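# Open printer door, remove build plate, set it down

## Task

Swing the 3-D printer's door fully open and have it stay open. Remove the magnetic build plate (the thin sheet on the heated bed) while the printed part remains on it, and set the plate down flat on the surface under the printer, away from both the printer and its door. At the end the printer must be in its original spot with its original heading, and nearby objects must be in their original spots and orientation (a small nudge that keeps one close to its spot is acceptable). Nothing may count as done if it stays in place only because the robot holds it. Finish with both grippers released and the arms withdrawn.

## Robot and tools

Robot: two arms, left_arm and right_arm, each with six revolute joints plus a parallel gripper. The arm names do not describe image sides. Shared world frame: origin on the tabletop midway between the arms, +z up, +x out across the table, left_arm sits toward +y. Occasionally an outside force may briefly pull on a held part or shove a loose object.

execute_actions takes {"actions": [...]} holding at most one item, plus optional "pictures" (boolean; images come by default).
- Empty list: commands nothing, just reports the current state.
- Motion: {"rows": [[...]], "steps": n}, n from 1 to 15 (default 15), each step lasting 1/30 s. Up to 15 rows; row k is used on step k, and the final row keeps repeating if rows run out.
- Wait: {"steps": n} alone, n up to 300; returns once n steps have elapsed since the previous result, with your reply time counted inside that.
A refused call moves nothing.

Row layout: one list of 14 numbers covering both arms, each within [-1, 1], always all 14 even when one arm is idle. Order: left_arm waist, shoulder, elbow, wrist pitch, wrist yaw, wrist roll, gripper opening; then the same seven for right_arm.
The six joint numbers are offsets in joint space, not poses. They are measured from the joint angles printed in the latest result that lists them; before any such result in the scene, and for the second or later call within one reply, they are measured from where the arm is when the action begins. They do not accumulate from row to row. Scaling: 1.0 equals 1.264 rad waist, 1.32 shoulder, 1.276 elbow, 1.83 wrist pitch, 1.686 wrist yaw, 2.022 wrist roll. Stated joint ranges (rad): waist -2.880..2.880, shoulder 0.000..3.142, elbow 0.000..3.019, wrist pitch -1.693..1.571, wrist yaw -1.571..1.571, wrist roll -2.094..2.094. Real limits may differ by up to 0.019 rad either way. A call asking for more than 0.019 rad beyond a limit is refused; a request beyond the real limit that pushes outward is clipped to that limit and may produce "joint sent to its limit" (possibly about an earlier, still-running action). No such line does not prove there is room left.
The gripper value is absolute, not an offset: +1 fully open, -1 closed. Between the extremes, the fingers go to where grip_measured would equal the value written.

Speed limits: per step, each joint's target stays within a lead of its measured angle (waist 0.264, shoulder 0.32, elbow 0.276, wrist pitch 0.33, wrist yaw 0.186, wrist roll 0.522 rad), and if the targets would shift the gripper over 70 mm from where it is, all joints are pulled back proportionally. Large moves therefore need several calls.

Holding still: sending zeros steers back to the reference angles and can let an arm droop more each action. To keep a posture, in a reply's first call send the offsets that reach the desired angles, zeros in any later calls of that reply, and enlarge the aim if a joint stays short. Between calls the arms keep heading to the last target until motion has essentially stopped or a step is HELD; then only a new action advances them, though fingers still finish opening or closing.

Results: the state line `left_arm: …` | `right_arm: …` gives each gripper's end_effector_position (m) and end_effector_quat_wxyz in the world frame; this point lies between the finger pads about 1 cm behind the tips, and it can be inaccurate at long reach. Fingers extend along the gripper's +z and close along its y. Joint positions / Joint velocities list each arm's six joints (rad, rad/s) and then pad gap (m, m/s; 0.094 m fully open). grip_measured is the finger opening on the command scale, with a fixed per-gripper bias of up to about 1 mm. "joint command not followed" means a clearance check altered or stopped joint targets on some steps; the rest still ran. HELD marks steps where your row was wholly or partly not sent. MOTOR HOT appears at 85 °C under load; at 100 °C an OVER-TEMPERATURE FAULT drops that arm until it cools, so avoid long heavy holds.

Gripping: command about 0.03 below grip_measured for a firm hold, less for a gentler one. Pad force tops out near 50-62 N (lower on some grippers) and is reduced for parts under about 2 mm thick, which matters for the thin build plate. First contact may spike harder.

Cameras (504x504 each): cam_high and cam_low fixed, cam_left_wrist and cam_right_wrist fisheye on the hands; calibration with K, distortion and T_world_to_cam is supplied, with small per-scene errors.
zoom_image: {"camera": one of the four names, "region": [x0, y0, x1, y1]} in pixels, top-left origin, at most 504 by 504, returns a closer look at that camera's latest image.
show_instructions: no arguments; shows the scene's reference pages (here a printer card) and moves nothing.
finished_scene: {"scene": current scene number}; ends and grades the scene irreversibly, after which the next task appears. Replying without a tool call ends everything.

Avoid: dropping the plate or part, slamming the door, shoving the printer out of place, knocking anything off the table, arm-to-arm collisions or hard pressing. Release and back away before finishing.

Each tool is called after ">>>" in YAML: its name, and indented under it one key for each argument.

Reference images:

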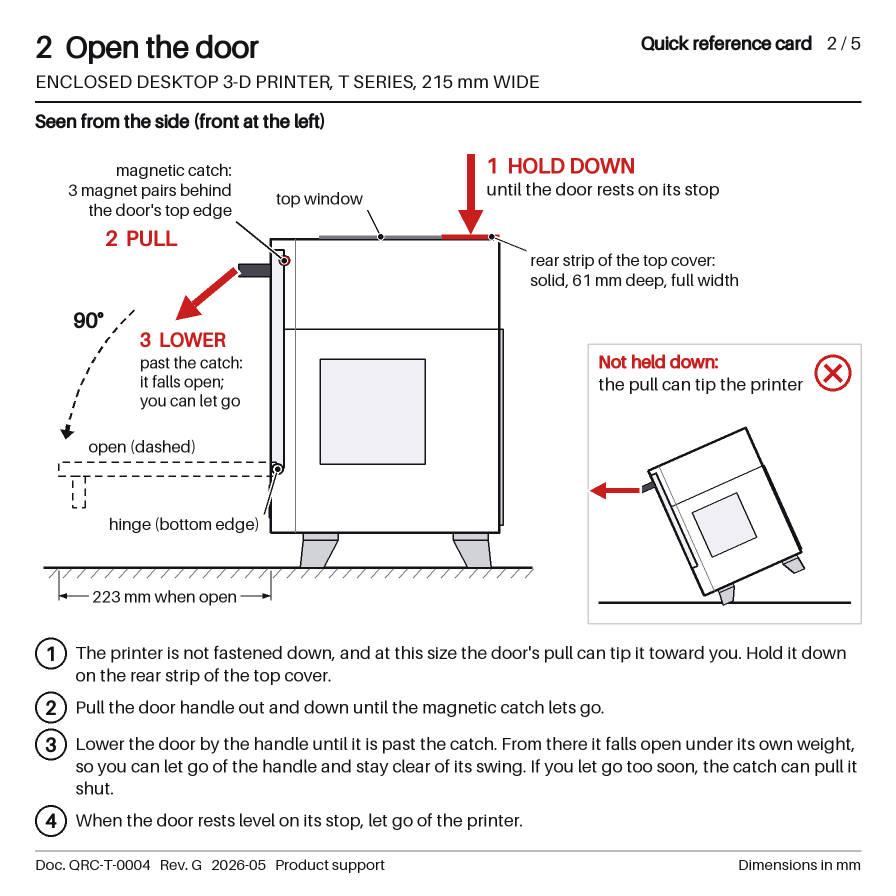

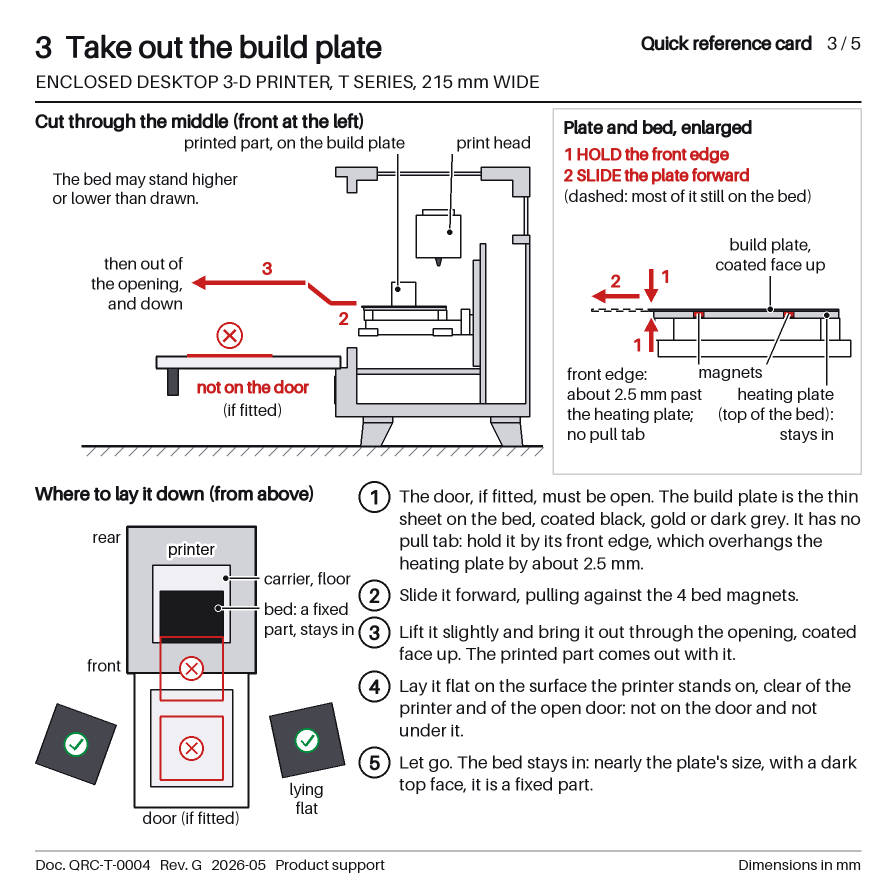

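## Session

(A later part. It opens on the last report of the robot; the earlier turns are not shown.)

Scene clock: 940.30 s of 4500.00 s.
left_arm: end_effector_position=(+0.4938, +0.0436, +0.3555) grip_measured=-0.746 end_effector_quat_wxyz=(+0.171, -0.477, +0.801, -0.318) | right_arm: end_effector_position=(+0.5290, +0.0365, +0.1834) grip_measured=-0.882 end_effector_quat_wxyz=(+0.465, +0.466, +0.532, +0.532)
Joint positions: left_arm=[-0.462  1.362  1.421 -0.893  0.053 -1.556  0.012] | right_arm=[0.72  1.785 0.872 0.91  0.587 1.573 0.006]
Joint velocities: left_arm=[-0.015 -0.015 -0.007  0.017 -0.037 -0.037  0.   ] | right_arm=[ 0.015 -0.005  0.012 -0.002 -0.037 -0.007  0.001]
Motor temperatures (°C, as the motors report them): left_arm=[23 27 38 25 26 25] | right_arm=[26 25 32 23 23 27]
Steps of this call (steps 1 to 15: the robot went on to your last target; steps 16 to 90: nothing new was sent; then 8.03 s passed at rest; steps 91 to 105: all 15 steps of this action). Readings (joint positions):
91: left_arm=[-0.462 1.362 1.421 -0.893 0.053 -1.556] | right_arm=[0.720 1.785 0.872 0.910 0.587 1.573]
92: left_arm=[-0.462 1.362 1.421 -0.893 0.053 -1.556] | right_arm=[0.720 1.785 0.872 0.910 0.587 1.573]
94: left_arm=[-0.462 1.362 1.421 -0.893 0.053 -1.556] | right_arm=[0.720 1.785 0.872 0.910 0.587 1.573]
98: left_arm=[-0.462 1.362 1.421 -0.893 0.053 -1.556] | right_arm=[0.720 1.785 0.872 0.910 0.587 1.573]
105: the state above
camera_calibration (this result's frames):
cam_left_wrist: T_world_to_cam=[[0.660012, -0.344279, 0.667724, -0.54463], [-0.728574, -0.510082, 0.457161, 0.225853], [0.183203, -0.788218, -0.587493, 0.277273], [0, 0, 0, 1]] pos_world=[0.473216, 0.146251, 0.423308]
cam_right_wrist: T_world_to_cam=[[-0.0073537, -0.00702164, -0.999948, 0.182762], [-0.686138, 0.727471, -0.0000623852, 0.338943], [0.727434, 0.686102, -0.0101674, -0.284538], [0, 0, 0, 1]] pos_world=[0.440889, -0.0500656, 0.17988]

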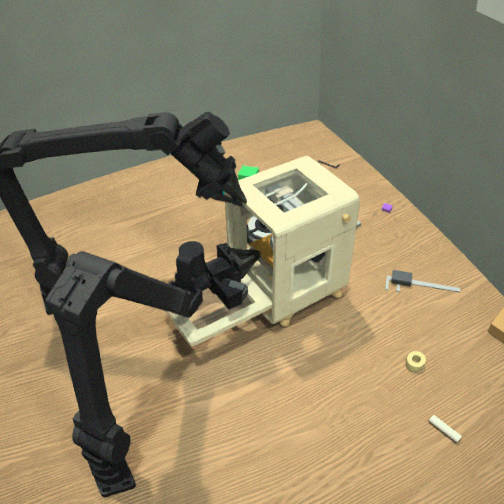

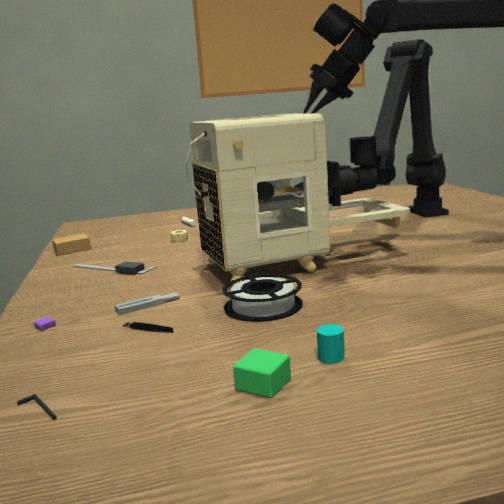

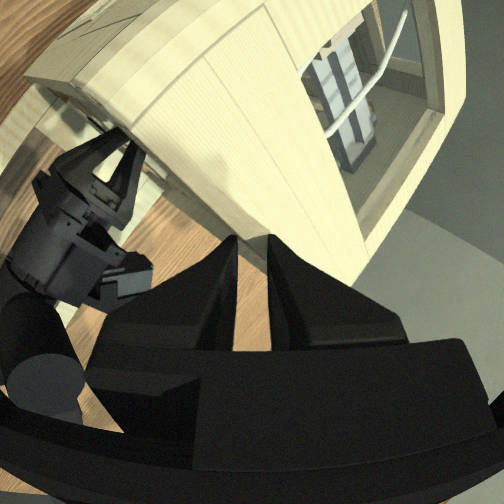

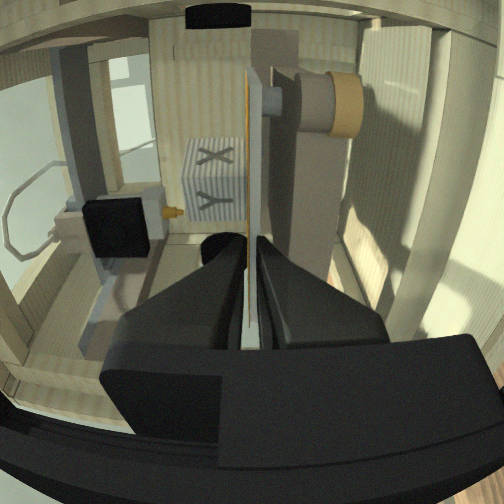

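>>> execute_actions:
  actions:
    - {"rows": [[0.01,0.03,0.02,0,0,0,-0.745, -0.004,-0.016,0.046,0.014,0,0,-0.88],[0.01,0.03,0.02,0,0,0,-0.745, -0.004,-0.018,0.046,0.014,0,0,-0.88],[0.01,0.03,0.02,0,0,0,-0.745, -0.004,-0.020,0.046,0.014,0,0,-0.88],[0.01,0.03,0.02,0,0,0,-0.745, -0.004,-0.022,0.046,0.014,0,0,-0.88],[0.01,0.03,0.02,0,0,0,-0.745, -0.004,-0.024,0.046,0.014,0,0,-0.88],[0.01,0.03,0.02,0,0,0,-0.745, -0.004,-0.026,0.046,0.014,0,0,-0.88]], "steps": 15}

>>> zoom_image:
  camera: "cam_right_wrist"
  region: [190, 190, 310, 310]

Scene clock: 949.23 s of 4500.00 s.
left_arm: end_effector_position=(+0.4938, +0.0435, +0.3555) grip_measured=-0.746 end_effector_quat_wxyz=(+0.171, -0.477, +0.801, -0.318) | right_arm: end_effector_position=(+0.5288, +0.0364, +0.1866) grip_measured=-0.881 end_effector_quat_wxyz=(+0.465, +0.466, +0.531, +0.534)
Joint positions: left_arm=[-0.462  1.362  1.421 -0.893  0.053 -1.556  0.012] | right_arm=[0.72  1.779 0.872 0.91  0.587 1.573 0.006]
Joint velocities: left_arm=[-0.005  0.005  0.027  0.017 -0.022 -0.037  0.   ] | right_arm=[ 0.005 -0.005  0.017 -0.002  0.007 -0.081  0.   ]
Motor temperatures (°C, as the motors report them): left_arm=[23 27 38 25 26 25] | right_arm=[26 25 33 23 23 27]
Steps of this call (steps 1 to 15: the robot went on to your last target; steps 16 to 90: nothing new was sent; then 5.43 s passed at rest; steps 91 to 105: all 15 steps of this action). Readings (joint positions):
91: left_arm=[-0.462 1.362 1.421 -0.893 0.053 -1.556] | right_arm=[0.720 1.785 0.872 0.910 0.587 1.573]
92: left_arm=[-0.462 1.362 1.421 -0.893 0.053 -1.556] | right_arm=[0.720 1.785 0.872 0.910 0.587 1.573]
94: left_arm=[-0.462 1.362 1.421 -0.893 0.053 -1.556] | right_arm=[0.720 1.784 0.872 0.910 0.587 1.573]
98: left_arm=[-0.462 1.362 1.421 -0.893 0.053 -1.556] | right_arm=[0.720 1.779 0.872 0.910 0.587 1.573]
105: the state above
camera_calibration (this result's frames):
cam_left_wrist: T_world_to_cam=[[0.660008, -0.344279, 0.667728, -0.54463], [-0.728647, -0.50978, 0.457381, 0.225744], [0.182927, -0.788414, -0.587317, 0.277317], [0, 0, 0, 1]] pos_world=[0.473219, 0.146216, 0.423287]
cam_right_wrist: T_world_to_cam=[[-0.00333571, -0.00350333, -0.999988, 0.183705], [-0.686415, 0.72721, -0.000257982, 0.339072], [0.727202, 0.686406, -0.0048305, -0.285138], [0, 0, 0, 1]] pos_world=[0.44071, -0.0502123, 0.182413]

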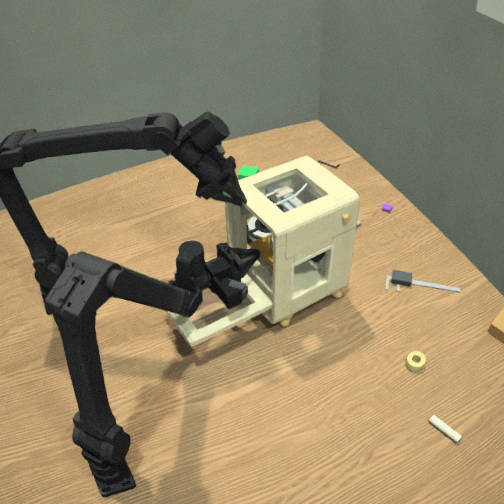

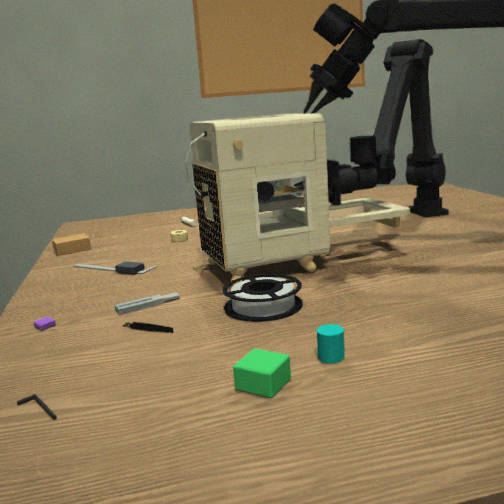

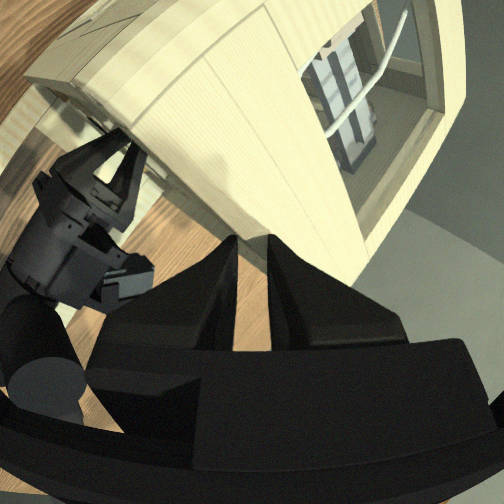

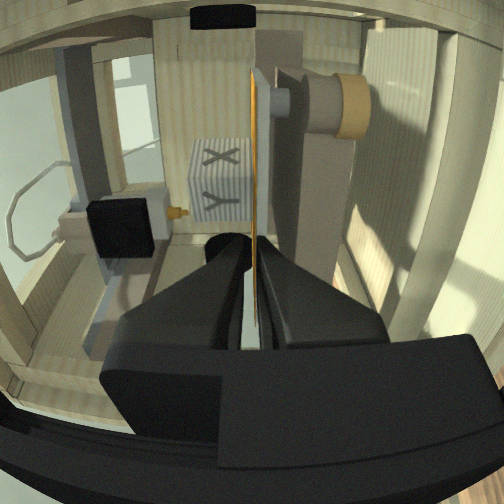

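Region (190, 190, 310, 310) of cam_right_wrist's 504x504 image, scaled by 4.200, with more detail than that image has.

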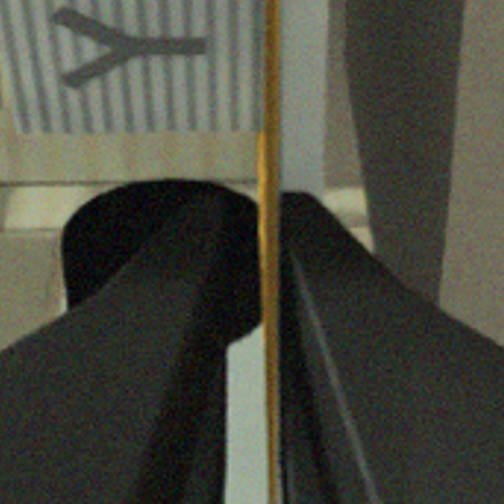

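>>> execute_actions:
  actions:
    - {"rows": [[0.01,0.04,0.015,0,0,0,-0.745, -0.004,-0.020,0.046,0.014,0,0,-0.88],[0.01,0.04,0.015,0,0,0,-0.745, -0.004,-0.022,0.047,0.015,0,0,-0.88],[0.01,0.04,0.015,0,0,0,-0.745, -0.004,-0.024,0.048,0.016,0,0,-0.88],[0.01,0.04,0.015,0,0,0,-0.745, -0.004,-0.025,0.049,0.017,0,0,-0.88],[0.01,0.04,0.015,0,0,0,-0.745, -0.004,-0.026,0.05,0.018,0,0,-0.88],[0.01,0.04,0.015,0,0,0,-0.745, -0.004,-0.027,0.051,0.019,0,0,-0.88],[0.01,0.04,0.015,0,0,0,-0.745, -0.004,-0.028,0.052,0.02,0,0,-0.88],[0.01,0.04,0.015,0,0,0,-0.745, -0.004,-0.029,0.053,0.02,0,0,-0.88],[0.01,0.04,0.015,0,0,0,-0.745, -0.004,-0.030,0.054,0.02,0,0,-0.88]], "steps": 15}

>>> zoom_image:
  camera: "cam_right_wrist"
  region: [190, 190, 310, 310]

Scene clock: 959.03 s of 4500.00 s.
left_arm: end_effector_position=(+0.4939, +0.0434, +0.3551) grip_measured=-0.746 end_effector_quat_wxyz=(+0.171, -0.477, +0.801, -0.318) | right_arm: end_effector_position=(+0.5288, +0.0364, +0.1866) grip_measured=-0.881 end_effector_quat_wxyz=(+0.465, +0.466, +0.531, +0.534)
Joint positions: left_arm=[-0.462  1.363  1.421 -0.893  0.053 -1.556  0.012] | right_arm=[0.72  1.779 0.872 0.91  0.587 1.573 0.006]
Joint velocities: left_arm=[ 0.015 -0.005  0.012 -0.007  0.037  0.007  0.   ] | right_arm=[ 0.005 -0.015 -0.007  0.002 -0.037  0.022 -0.   ]
Motor temperatures (°C, as the motors report them): left_arm=[23 27 38 25 26 25] | right_arm=[26 25 33 23 23 27]
Steps of this call (steps 1 to 15: the robot went on to your last target; steps 16 to 90: nothing new was sent; then 6.30 s passed at rest; steps 91 to 105: all 15 steps of this action). Readings (joint positions):
91: left_arm=[-0.462 1.363 1.421 -0.893 0.053 -1.556] | right_arm=[0.720 1.779 0.872 0.910 0.587 1.573]
92: left_arm=[-0.462 1.363 1.421 -0.893 0.053 -1.556] | right_arm=[0.720 1.779 0.872 0.910 0.587 1.573]
94: left_arm=[-0.462 1.363 1.421 -0.893 0.053 -1.556] | right_arm=[0.720 1.779 0.872 0.910 0.587 1.573]
98: left_arm=[-0.462 1.363 1.421 -0.893 0.053 -1.556] | right_arm=[0.720 1.779 0.872 0.910 0.587 1.573]
105: the state above
camera_calibration (this result's frames):
cam_left_wrist: T_world_to_cam=[[0.660464, -0.344506, 0.66716, -0.544499], [-0.728335, -0.509935, 0.457706, 0.225741], [0.182526, -0.788214, -0.58771, 0.277319], [0, 0, 0, 1]] pos_world=[0.473419, 0.146116, 0.422928]
cam_right_wrist: T_world_to_cam=[[-0.00333571, -0.00350333, -0.999988, 0.183705], [-0.686415, 0.72721, -0.000257982, 0.339072], [0.727202, 0.686406, -0.0048305, -0.285138], [0, 0, 0, 1]] pos_world=[0.44071, -0.0502123, 0.182413]

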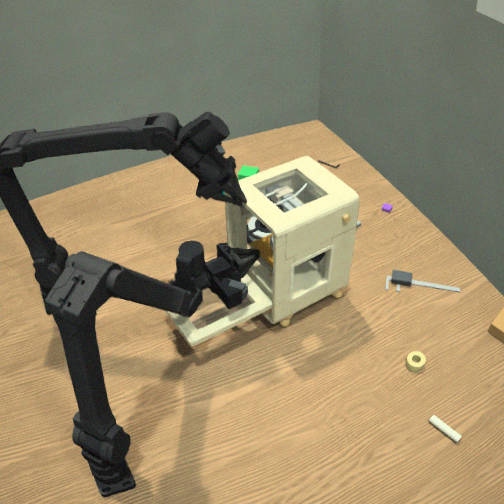

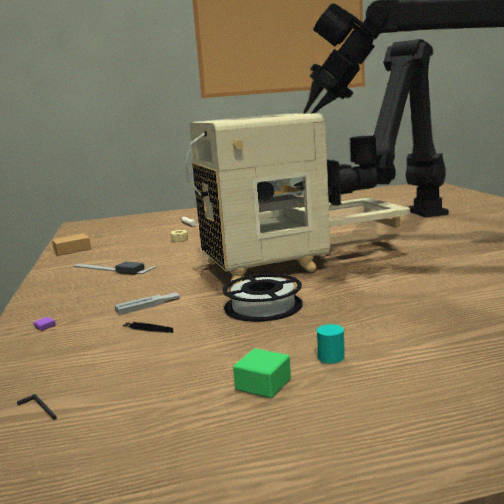

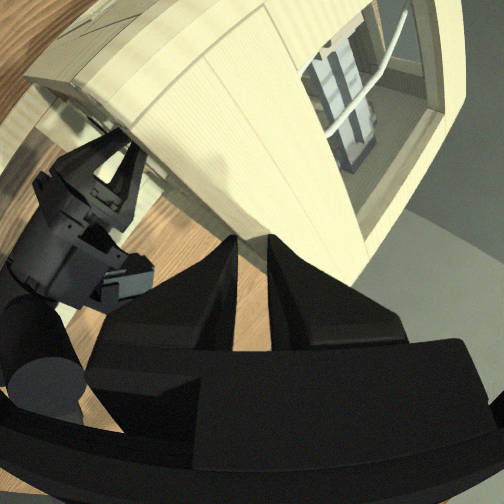

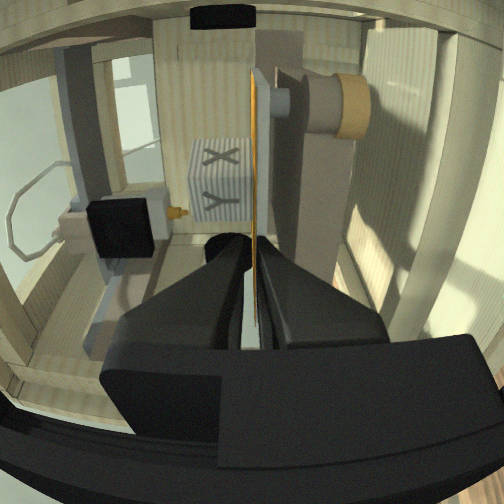

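Region (190, 190, 310, 310) of cam_right_wrist's 504x504 image, scaled by 4.200, with more detail than that image has.

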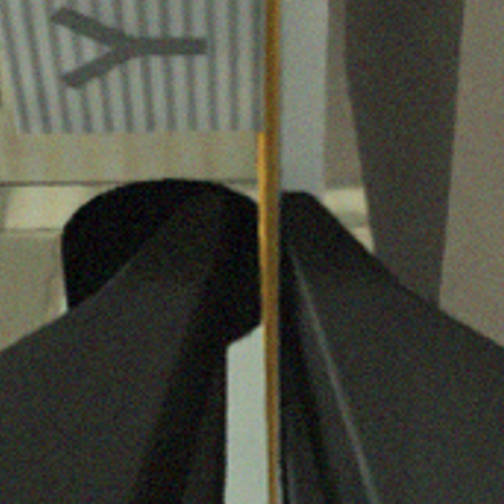

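>>> execute_actions:
  actions:
    - {"rows": [[0.01,0.04,0.015,0,0,0,-0.745, -0.004,-0.030,0.054,0.025,0,0,-0.90],[0.01,0.04,0.015,0,0,0,-0.745, -0.004,-0.030,0.054,0.025,0,0,-0.91],[0.01,0.04,0.015,0,0,0,-0.745, -0.004,-0.030,0.054,0.025,0,0,-0.92],[0.01,0.04,0.015,0,0,0,-0.745, -0.004,-0.030,0.054,0.025,0,0,-0.93],[0.01,0.04,0.015,0,0,0,-0.745, -0.004,-0.030,0.054,0.025,0,0,-0.94],[0.01,0.04,0.015,0,0,0,-0.745, -0.004,-0.030,0.054,0.025,0,0,-0.95]], "steps": 15}

>>> zoom_image:
  camera: "cam_right_wrist"
  region: [190, 190, 310, 310]

Scene clock: 967.47 s of 4500.00 s.
left_arm: end_effector_position=(+0.4939, +0.0434, +0.3551) grip_measured=-0.746 end_effector_quat_wxyz=(+0.171, -0.477, +0.801, -0.318) | right_arm: end_effector_position=(+0.5298, +0.0373, +0.2035) grip_measured=-0.948 end_effector_quat_wxyz=(+0.467, +0.464, +0.517, +0.547)
Joint positions: left_arm=[-0.462  1.363  1.421 -0.893  0.053 -1.556  0.012] | right_arm=[0.72  1.762 0.881 0.922 0.587 1.573 0.002]
Joint velocities: left_arm=[ 0.005 -0.005  0.002  0.012 -0.007 -0.037 -0.   ] | right_arm=[ 0.005 -0.063  0.056  0.046  0.051 -0.022 -0.   ]
Motor temperatures (°C, as the motors report them): left_arm=[23 27 38 25 26 25] | right_arm=[26 25 34 23 23 27]
Steps of this call (steps 1 to 15: the robot went on to your last target; steps 16 to 90: nothing new was sent; then 4.93 s passed at rest; steps 91 to 105: all 15 steps of this action). Readings (joint positions):
91: left_arm=[-0.462 1.363 1.421 -0.893 0.053 -1.556] | right_arm=[0.720 1.779 0.872 0.910 0.587 1.573]
92: left_arm=[-0.462 1.363 1.421 -0.893 0.053 -1.556] | right_arm=[0.720 1.779 0.872 0.910 0.587 1.573]
94: left_arm=[-0.462 1.363 1.421 -0.893 0.053 -1.556] | right_arm=[0.720 1.779 0.872 0.910 0.587 1.573]
98: left_arm=[-0.462 1.363 1.421 -0.893 0.053 -1.556] | right_arm=[0.720 1.779 0.872 0.910 0.587 1.573]
105: the state above
camera_calibration (this result's frames):
cam_left_wrist: T_world_to_cam=[[0.660464, -0.344506, 0.66716, -0.544499], [-0.728335, -0.509935, 0.457706, 0.225741], [0.182526, -0.788214, -0.58771, 0.277319], [0, 0, 0, 1]] pos_world=[0.473419, 0.146116, 0.422928]
cam_right_wrist: T_world_to_cam=[[0.0250587, 0.0213881, -0.999457, 0.184472], [-0.686388, 0.727234, -0.00164677, 0.339396], [0.726804, 0.686057, 0.0329041, -0.293921], [0, 0, 0, 1]] pos_world=[0.441957, -0.0491191, 0.194601]

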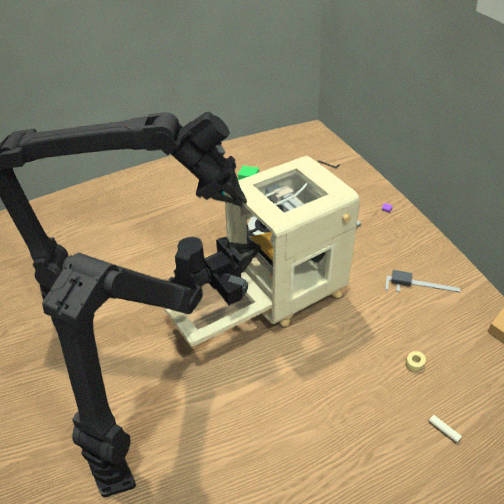

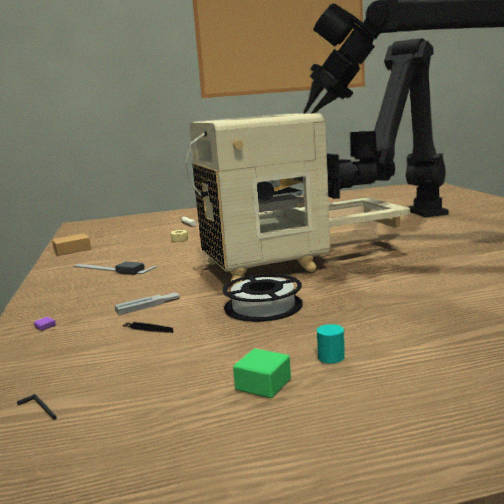

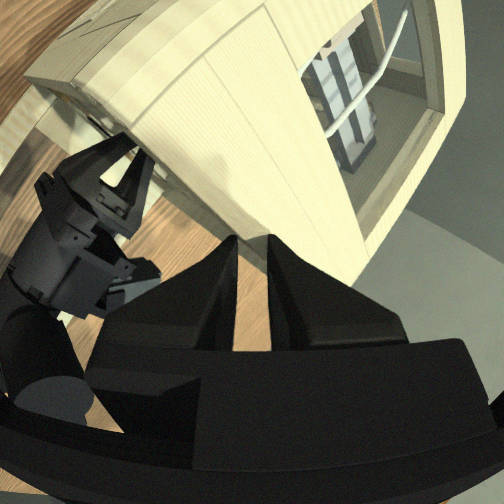

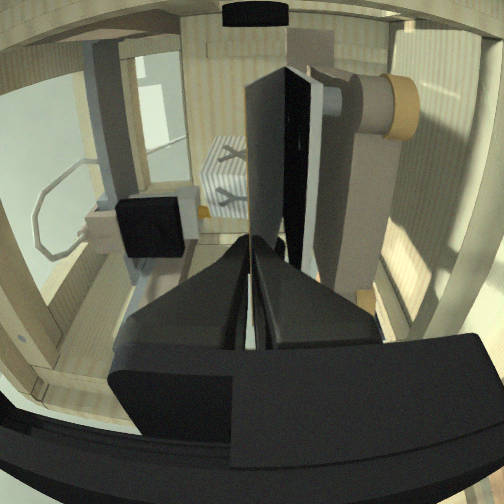

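Region (190, 190, 310, 310) of cam_right_wrist's 504x504 image, scaled by 4.200, with more detail than that image has.

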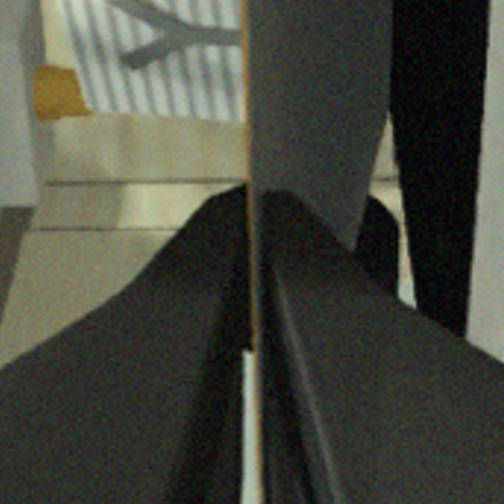

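The plate has peeled up with its edge still between the fingers. Checking the settled state.

>>> execute_actions:
  actions: []

Scene clock: 970.57 s of 4500.00 s.
left_arm: end_effector_position=(+0.4939, +0.0434, +0.3551) grip_measured=-0.746 end_effector_quat_wxyz=(+0.171, -0.477, +0.801, -0.318) | right_arm: end_effector_position=(+0.5303, +0.0378, +0.2085) grip_measured=-0.948 end_effector_quat_wxyz=(+0.467, +0.464, +0.513, +0.551)
Joint positions: left_arm=[-0.462  1.363  1.421 -0.893  0.053 -1.556  0.012] | right_arm=[0.72  1.757 0.885 0.924 0.587 1.573 0.002]
Joint velocities: left_arm=[-0.024 -0.005  0.012 -0.007  0.037 -0.037 -0.001] | right_arm=[-0.015 -0.015 -0.007  0.002 -0.022 -0.037 -0.   ]
Motor temperatures (°C, as the motors report them): left_arm=[23 27 38 25 26 25] | right_arm=[26 25 34 23 23 27]
Steps of this call (steps 1 to 15: the robot went on to your last target; steps 16 to 90: nothing new was sent; then 0.10 s passed at rest). Readings (joint positions):
1: left_arm=[-0.462 1.363 1.421 -0.893 0.053 -1.556] | right_arm=[0.720 1.760 0.883 0.923 0.587 1.573]
2: left_arm=[-0.462 1.363 1.421 -0.893 0.053 -1.556] | right_arm=[0.720 1.759 0.884 0.923 0.587 1.573]
4: left_arm=[-0.462 1.363 1.421 -0.893 0.053 -1.556] | right_arm=[0.720 1.757 0.885 0.924 0.587 1.573]
8: left_arm=[-0.462 1.363 1.421 -0.893 0.053 -1.556] | right_arm=[0.720 1.757 0.885 0.924 0.587 1.573]
90: the state above
All arms were judged still, so your last target was given up. Only a new action makes them travel on or press farther. Fingers that are still opening or closing keep moving.
camera_calibration (this result's frames):
cam_left_wrist: T_world_to_cam=[[0.660464, -0.344506, 0.66716, -0.544499], [-0.728335, -0.509935, 0.457706, 0.225741], [0.182526, -0.788214, -0.58771, 0.277319], [0, 0, 0, 1]] pos_world=[0.473419, 0.146116, 0.422928]
cam_right_wrist: T_world_to_cam=[[0.0330848, 0.028424, -0.999048, 0.184837], [-0.686373, 0.727247, -0.00203922, 0.339503], [0.726497, 0.685787, 0.0435703, -0.29685], [0, 0, 0, 1]] pos_world=[0.442571, -0.0485808, 0.198287]

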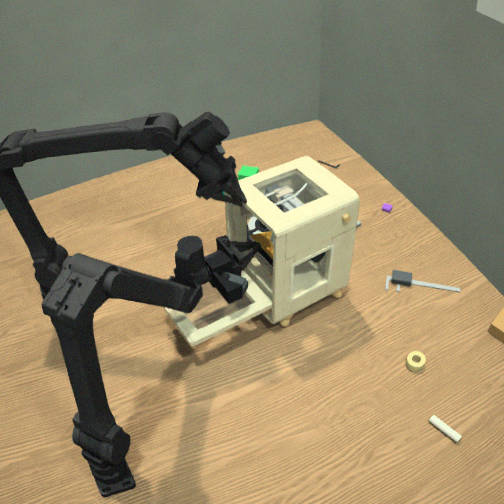

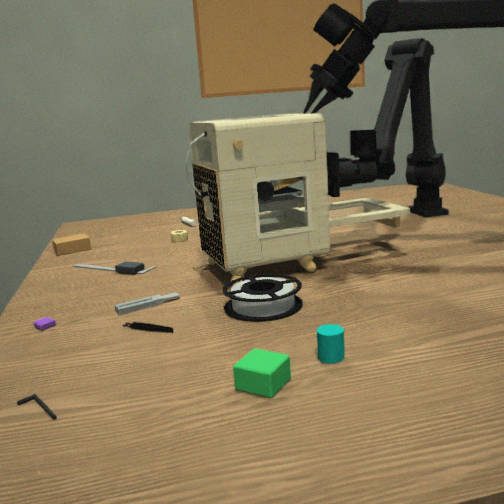

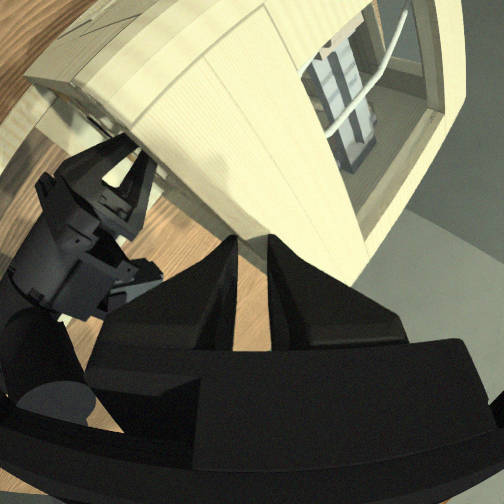

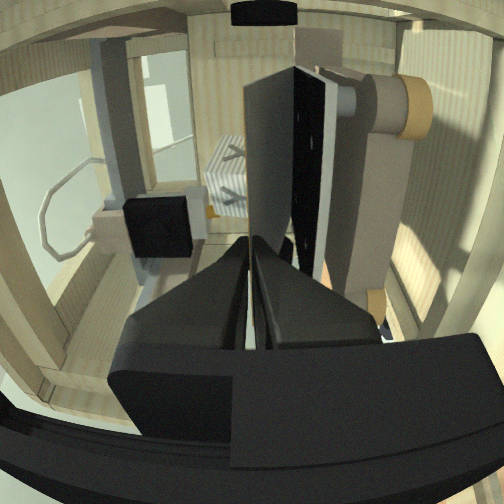

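>>> execute_actions:
  actions:
    - {"rows": [[0.01,0.02,0.025,0,0,0,-0.745, -0.007,0.005,0.043,0,-0.002,0,-0.93],[0.01,0.02,0.025,0,0,0,-0.745, -0.008,0.006,0.045,0,-0.003,0,-0.92],[0.01,0.02,0.025,0,0,0,-0.745, -0.009,0.0072,0.047,-0.005,-0.0035,0,-0.91],[0.01,0.02,0.025,0,0,0,-0.745, -0.010,0.0084,0.049,-0.009,-0.004,0,-0.90],[0.01,0.02,0.025,0,0,0,-0.745, -0.011,0.0096,0.051,-0.011,-0.005,0,-0.90],[0.01,0.02,0.025,0,0,0,-0.745, -0.012,0.0108,0.053,-0.014,-0.0055,0,-0.90],[0.01,0.02,0.025,0,0,0,-0.745, -0.013,0.012,0.055,-0.017,-0.006,0,-0.90],[0.01,0.02,0.025,0,0,0,-0.745, -0.014,0.0132,0.057,-0.020,-0.007,0,-0.90],[0.01,0.02,0.025,0,0,0,-0.745, -0.015,0.0144,0.059,-0.024,-0.0075,0,-0.90],[0.01,0.02,0.025,0,0,0,-0.745, -0.016,0.0156,0.061,-0.028,-0.008,0,-0.90],[0.01,0.02,0.025,0,0,0,-0.745, -0.0166,0.0167,0.0625,-0.032,-0.009,0,-0.90]], "steps": 15}

Scene clock: 998.50 s of 4500.00 s.
left_arm: end_effector_position=(+0.4938, +0.0435, +0.3555) grip_measured=-0.746 end_effector_quat_wxyz=(+0.171, -0.477, +0.801, -0.318) | right_arm: end_effector_position=(+0.5400, +0.0374, +0.1969) grip_measured=-0.902 end_effector_quat_wxyz=(+0.466, +0.466, +0.528, +0.536)
Joint positions: left_arm=[-0.462  1.362  1.421 -0.893  0.053 -1.556  0.012] | right_arm=[0.706 1.776 0.904 0.882 0.575 1.573 0.005]
Joint velocities: left_arm=[-0.015  0.005  0.007  0.027 -0.037 -0.007  0.   ] | right_arm=[-0.015 -0.015 -0.002 -0.022 -0.051 -0.007 -0.001]
Motor temperatures (°C, as the motors report them): left_arm=[23 27 38 25 26 25] | right_arm=[26 25 34 23 23 27]
Steps of this call (steps 1 to 90: nothing new was sent; then 24.43 s passed at rest; steps 91 to 105: all 15 steps of this action). Readings (joint positions):
91: left_arm=[-0.462 1.363 1.421 -0.893 0.053 -1.556] | right_arm=[0.720 1.757 0.885 0.924 0.586 1.573]
92: left_arm=[-0.462 1.362 1.421 -0.893 0.053 -1.556] | right_arm=[0.720 1.758 0.885 0.924 0.586 1.573]
94: left_arm=[-0.462 1.362 1.421 -0.893 0.053 -1.556] | right_arm=[0.719 1.759 0.885 0.924 0.584 1.573]
98: left_arm=[-0.462 1.362 1.421 -0.893 0.053 -1.556] | right_arm=[0.716 1.766 0.891 0.913 0.579 1.573]
105: the state above
camera_calibration (this result's frames):
cam_left_wrist: T_world_to_cam=[[0.660008, -0.344279, 0.667728, -0.54463], [-0.728647, -0.50978, 0.457381, 0.225744], [0.182927, -0.788414, -0.587317, 0.277317], [0, 0, 0, 1]] pos_world=[0.473219, 0.146216, 0.423287]
cam_right_wrist: T_world_to_cam=[[0.00190802, 0.000929386, -0.999998, 0.19099], [-0.68558, 0.727997, -0.000631512, 0.345647], [0.727995, 0.68558, 0.0020262, -0.295765], [0, 0, 0, 1]] pos_world=[0.451919, -0.0490373, 0.191807]

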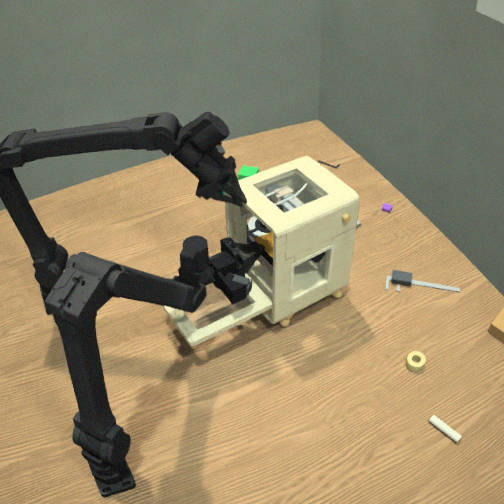

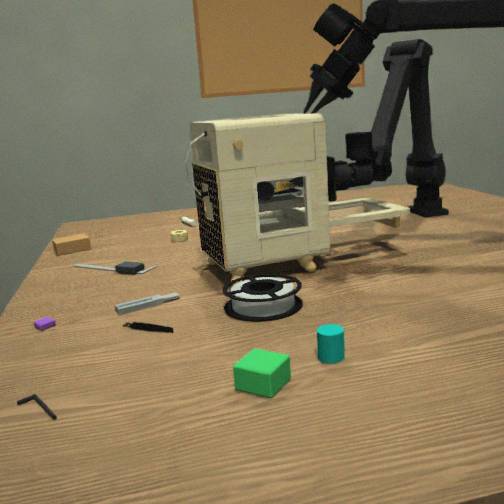

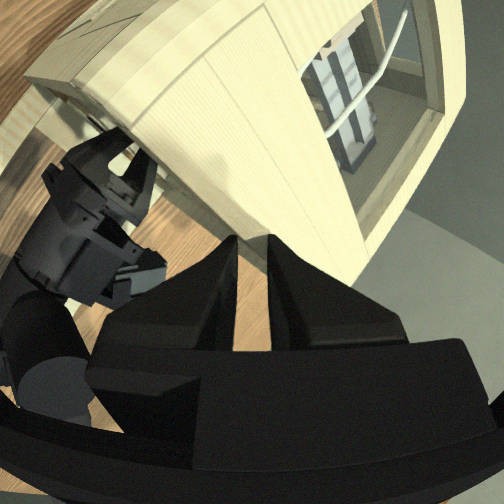

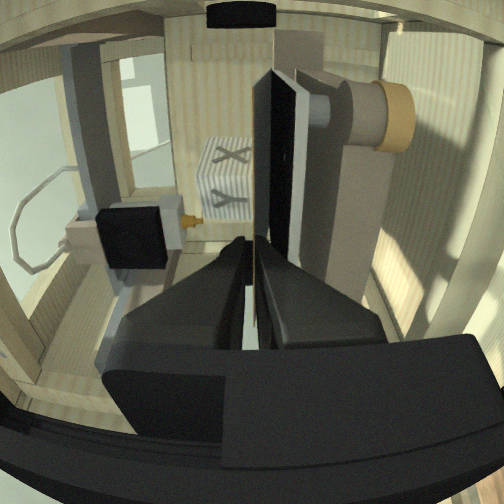

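>>> zoom_image:
  camera: "cam_high"
  region: [225, 210, 305, 290]

>>> zoom_image:
  camera: "cam_right_wrist"
  region: [180, 50, 340, 350]

Region (225, 210, 305, 290) of cam_high's 504x504 image, scaled by 6.300, with more detail than that image has.

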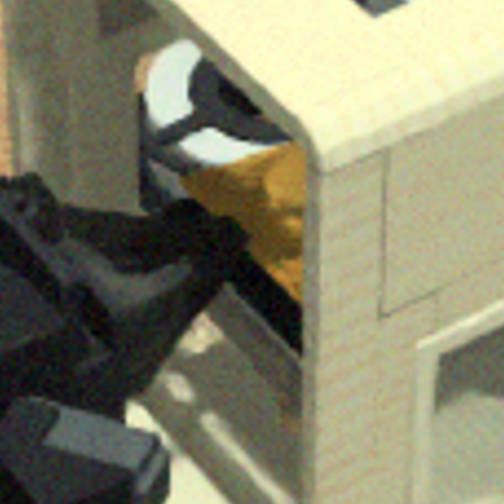

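Region (180, 50, 340, 350) of cam_right_wrist's 504x504 image, scaled by 1.680, with more detail than that image has; it fills the left 269 columns of this view, and the rest is white.

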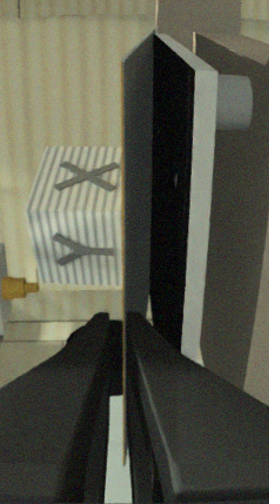

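>>> execute_actions:
  actions:
    - {"rows": [[0.01,0.02,0.025,0,0,0,-0.745, 0,-0.01,0.03,0,0,0,-0.93],[0.01,0.02,0.025,0,0,0,-0.745, 0,-0.01,0.03,0,0,0,-0.94],[0.01,0.02,0.025,0,0,0,-0.745, 0,-0.01,0.03,0,0,0,-0.95],[0.01,0.02,0.025,0,0,0,-0.745, 0,-0.01,0.03,0,0,0,-0.96],[0.01,0.02,0.025,0,0,0,-0.745, 0,-0.01,0.03,0,0,0,-0.97],[0.01,0.02,0.025,0,0,0,-0.745, 0,-0.01,0.03,0,0,0,-1]], "steps": 15}

Scene clock: 1010.30 s of 4500.00 s.
left_arm: end_effector_position=(+0.4938, +0.0435, +0.3555) grip_measured=-0.746 end_effector_quat_wxyz=(+0.171, -0.477, +0.801, -0.318) | right_arm: end_effector_position=(+0.5402, +0.0372, +0.1966) grip_measured=-0.981 end_effector_quat_wxyz=(+0.466, +0.466, +0.528, +0.535)
Joint positions: left_arm=[-0.462  1.362  1.421 -0.893  0.053 -1.556  0.012] | right_arm=[0.706 1.776 0.904 0.881 0.575 1.573 0.001]
Joint velocities: left_arm=[-0.015 -0.015 -0.007  0.022 -0.037  0.022 -0.   ] | right_arm=[ 0.015 -0.005  0.017 -0.007  0.11  -0.051 -0.   ]
Motor temperatures (°C, as the motors report them): left_arm=[23 27 38 25 26 25] | right_arm=[26 25 34 23 23 27]
Steps of this call (steps 1 to 15: the robot went on to your last target; steps 16 to 90: nothing new was sent; then 8.30 s passed at rest; steps 91 to 105: all 15 steps of this action). Readings (joint positions):
91: left_arm=[-0.462 1.362 1.421 -0.893 0.053 -1.556] | right_arm=[0.706 1.776 0.904 0.881 0.575 1.573]
92: left_arm=[-0.462 1.362 1.421 -0.893 0.053 -1.556] | right_arm=[0.706 1.776 0.904 0.881 0.575 1.573]
94: left_arm=[-0.462 1.362 1.421 -0.893 0.053 -1.556] | right_arm=[0.706 1.776 0.904 0.881 0.575 1.573]
98: left_arm=[-0.462 1.362 1.421 -0.893 0.053 -1.556] | right_arm=[0.706 1.776 0.904 0.881 0.575 1.573]
105: the state above
camera_calibration (this result's frames):
cam_left_wrist: T_world_to_cam=[[0.660008, -0.344279, 0.667728, -0.54463], [-0.728647, -0.50978, 0.457381, 0.225744], [0.182927, -0.788414, -0.587317, 0.277317], [0, 0, 0, 1]] pos_world=[0.473219, 0.146216, 0.423287]
cam_right_wrist: T_world_to_cam=[[0.00103752, 0.000186144, -0.999999, 0.191239], [-0.685303, 0.728258, -0.000575457, 0.345715], [0.728258, 0.685303, 0.00088315, -0.295626], [0, 0, 0, 1]] pos_world=[0.452012, -0.049212, 0.191699]

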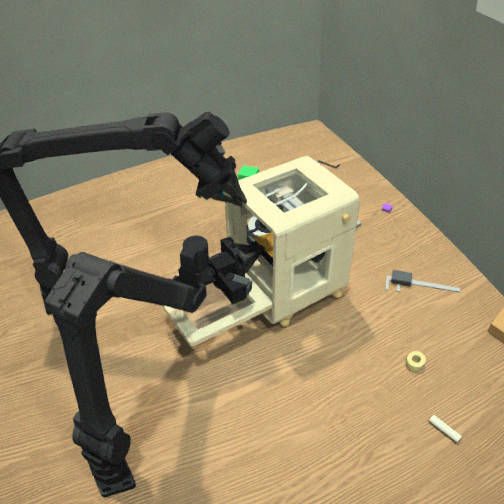

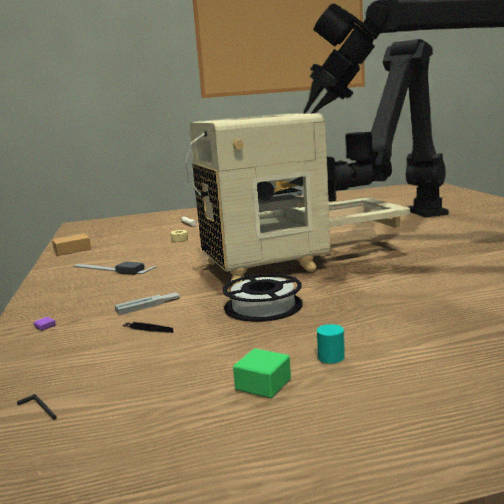

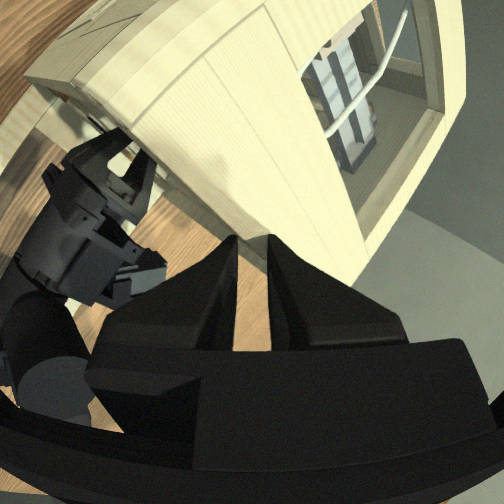

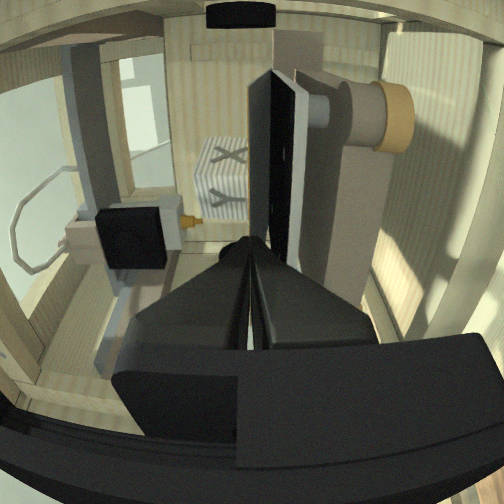

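>>> execute_actions:
  actions:
    - {"rows": [[0.012,0.025,0.025,0,0,0,-0.745, 0.0066,-0.018,-0.003,0.0144,0.003,0,-1],[0.012,0.025,0.025,0,0,0,-0.745, 0.0077,-0.0192,-0.006,0.015,0.0036,0,-1],[0.012,0.025,0.025,0,0,0,-0.745, 0.0088,-0.0205,-0.010,0.0157,0.0045,0,-1],[0.012,0.025,0.025,0,0,0,-0.745, 0.0099,-0.0217,-0.013,0.0164,0.0053,0,-1],[0.012,0.025,0.025,0,0,0,-0.745, 0.011,-0.023,-0.016,0.0171,0.006,0,-1],[0.012,0.025,0.025,0,0,0,-0.745, 0.0122,-0.0243,-0.0186,0.0178,0.007,0,-1],[0.012,0.025,0.025,0,0,0,-0.745, 0.0133,-0.0255,-0.021,0.0185,0.0077,0,-1],[0.012,0.025,0.025,0,0,0,-0.745, 0.0144,-0.0268,-0.023,0.0191,0.0086,0,-1],[0.012,0.025,0.025,0,0,0,-0.745, 0.0155,-0.028,-0.0254,0.0198,0.0094,0,-1],[0.012,0.025,0.025,0,0,0,-0.745, 0.0166,-0.0293,-0.0277,0.0205,0.0102,0,-1],[0.012,0.025,0.025,0,0,0,-0.745, 0.0177,-0.0306,-0.030,0.0212,0.011,0,-1],[0.012,0.025,0.025,0,0,0,-0.745, 0.0188,-0.0318,-0.0322,0.0219,0.0118,0,-1],[0.012,0.025,0.025,0,0,0,-0.745, 0.0199,-0.0331,-0.0345,0.0225,0.0127,0,-1],[0.012,0.025,0.025,0,0,0,-0.745, 0.021,-0.0343,-0.0368,0.0232,0.0135,0,-1],[0.012,0.025,0.025,0,0,0,-0.745, 0.0222,-0.0356,-0.039,0.0239,0.0143,0,-1]], "steps": 15}
  pictures: false

>>> execute_actions:
  actions:
    - {"steps": 10}

Scene clock: 1027.57 s of 4500.00 s.
left_arm: end_effector_position=(+0.4938, +0.0435, +0.3555) grip_measured=-0.746 end_effector_quat_wxyz=(+0.171, -0.477, +0.801, -0.318) | right_arm: end_effector_position=(+0.5259, +0.0346, +0.1934) grip_measured=-0.981 end_effector_quat_wxyz=(+0.466, +0.468, +0.531, +0.531)
Joint positions: left_arm=[-0.462  1.362  1.421 -0.893  0.053 -1.556  0.012] | right_arm=[0.722 1.756 0.867 0.888 0.594 1.573 0.001]
Joint velocities: left_arm=[ 0.005  0.005 -0.012 -0.022 -0.037 -0.007 -0.   ] | right_arm=[ 0.024 -0.054 -0.09   0.032  0.007 -0.051  0.   ]
Motor temperatures (°C, as the motors report them): left_arm=[23 27 38 25 26 25] | right_arm=[26 25 33 23 23 27]
Steps of this call (steps 1 to 15: the robot went on to your last target; steps 16 to 90: nothing new was sent; then 13.77 s passed at rest; steps 91 to 105: all 15 steps of this action). Readings (joint positions):
91: left_arm=[-0.462 1.362 1.421 -0.893 0.053 -1.556] | right_arm=[0.706 1.776 0.904 0.881 0.575 1.573]
92: left_arm=[-0.462 1.362 1.421 -0.893 0.053 -1.556] | right_arm=[0.706 1.776 0.904 0.881 0.576 1.573]
94: left_arm=[-0.462 1.362 1.421 -0.893 0.053 -1.556] | right_arm=[0.707 1.775 0.903 0.881 0.579 1.573]
98: left_arm=[-0.462 1.362 1.421 -0.893 0.053 -1.556] | right_arm=[0.711 1.768 0.889 0.881 0.584 1.573]
105: the state above

Scene clock: 1027.90 s of 4500.00 s.
left_arm: end_effector_position=(+0.4938, +0.0435, +0.3555) grip_measured=-0.746 end_effector_quat_wxyz=(+0.171, -0.477, +0.801, -0.318) | right_arm: end_effector_position=(+0.5231, +0.0354, +0.1943) grip_measured=-0.981 end_effector_quat_wxyz=(+0.466, +0.467, +0.530, +0.533)
Joint positions: left_arm=[-0.462  1.362  1.421 -0.893  0.053 -1.556  0.012] | right_arm=[0.727 1.752 0.862 0.892 0.595 1.573 0.001]
Joint velocities: left_arm=[-0.015  0.005  0.022 -0.007 -0.066  0.022  0.   ] | right_arm=[-0.015  0.005  0.017 -0.017  0.051 -0.037 -0.   ]
Motor temperatures (°C, as the motors report them): left_arm=[23 27 38 25 26 25] | right_arm=[26 25 33 23 23 27]
Steps of this call (steps 1 to 10: the robot went on to your last target). Readings (joint positions):
1: left_arm=[-0.462 1.362 1.421 -0.893 0.053 -1.556] | right_arm=[0.724 1.754 0.865 0.890 0.595 1.573]
2: left_arm=[-0.462 1.362 1.421 -0.893 0.053 -1.556] | right_arm=[0.725 1.753 0.863 0.890 0.595 1.573]
4: left_arm=[-0.462 1.362 1.421 -0.893 0.053 -1.556] | right_arm=[0.726 1.752 0.862 0.891 0.595 1.573]
8: left_arm=[-0.462 1.362 1.421 -0.893 0.053 -1.556] | right_arm=[0.727 1.752 0.862 0.892 0.595 1.573]
10: the state above
camera_calibration (this result's frames):
cam_left_wrist: T_world_to_cam=[[0.660008, -0.344279, 0.667728, -0.54463], [-0.728647, -0.50978, 0.457381, 0.225744], [0.182927, -0.788414, -0.587317, 0.277317], [0, 0, 0, 1]] pos_world=[0.473219, 0.146216, 0.423287]
cam_right_wrist: T_world_to_cam=[[-0.00421543, -0.00423717, -0.999982, 0.191847], [-0.685027, 0.728518, -0.000199173, 0.335147], [0.728506, 0.685014, -0.00597359, -0.28072], [0, 0, 0, 1]] pos_world=[0.4349, -0.0510506, 0.190233]

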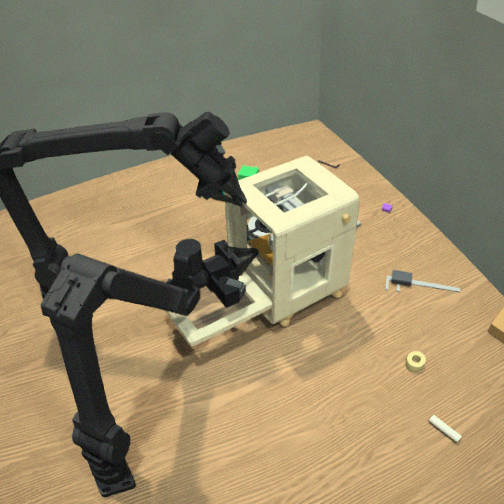

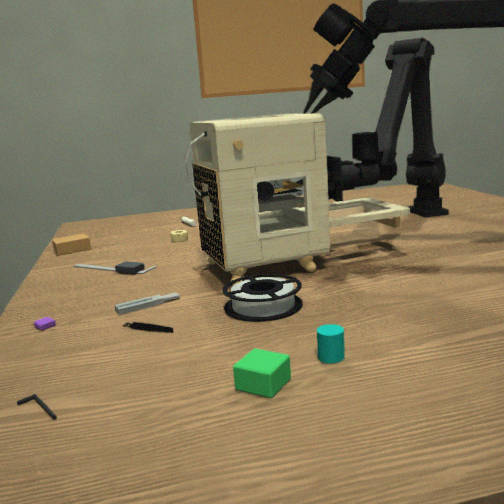

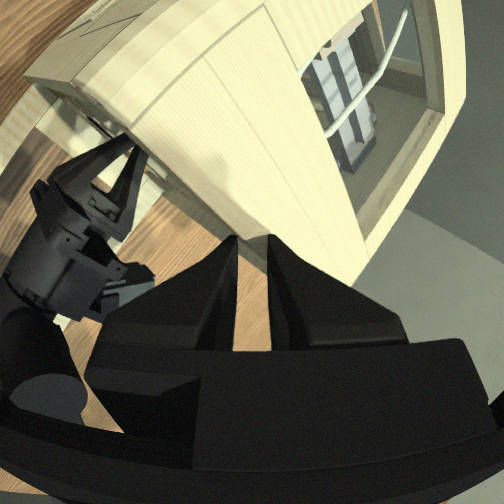

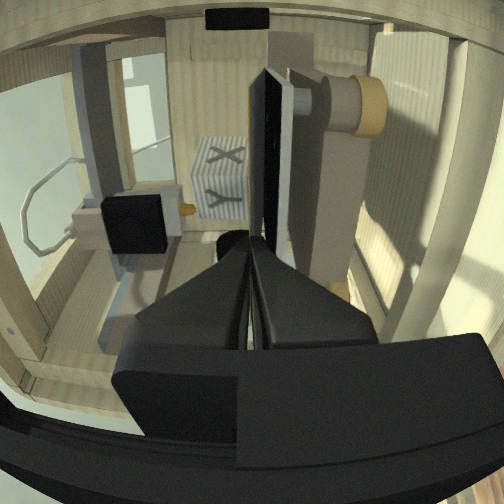

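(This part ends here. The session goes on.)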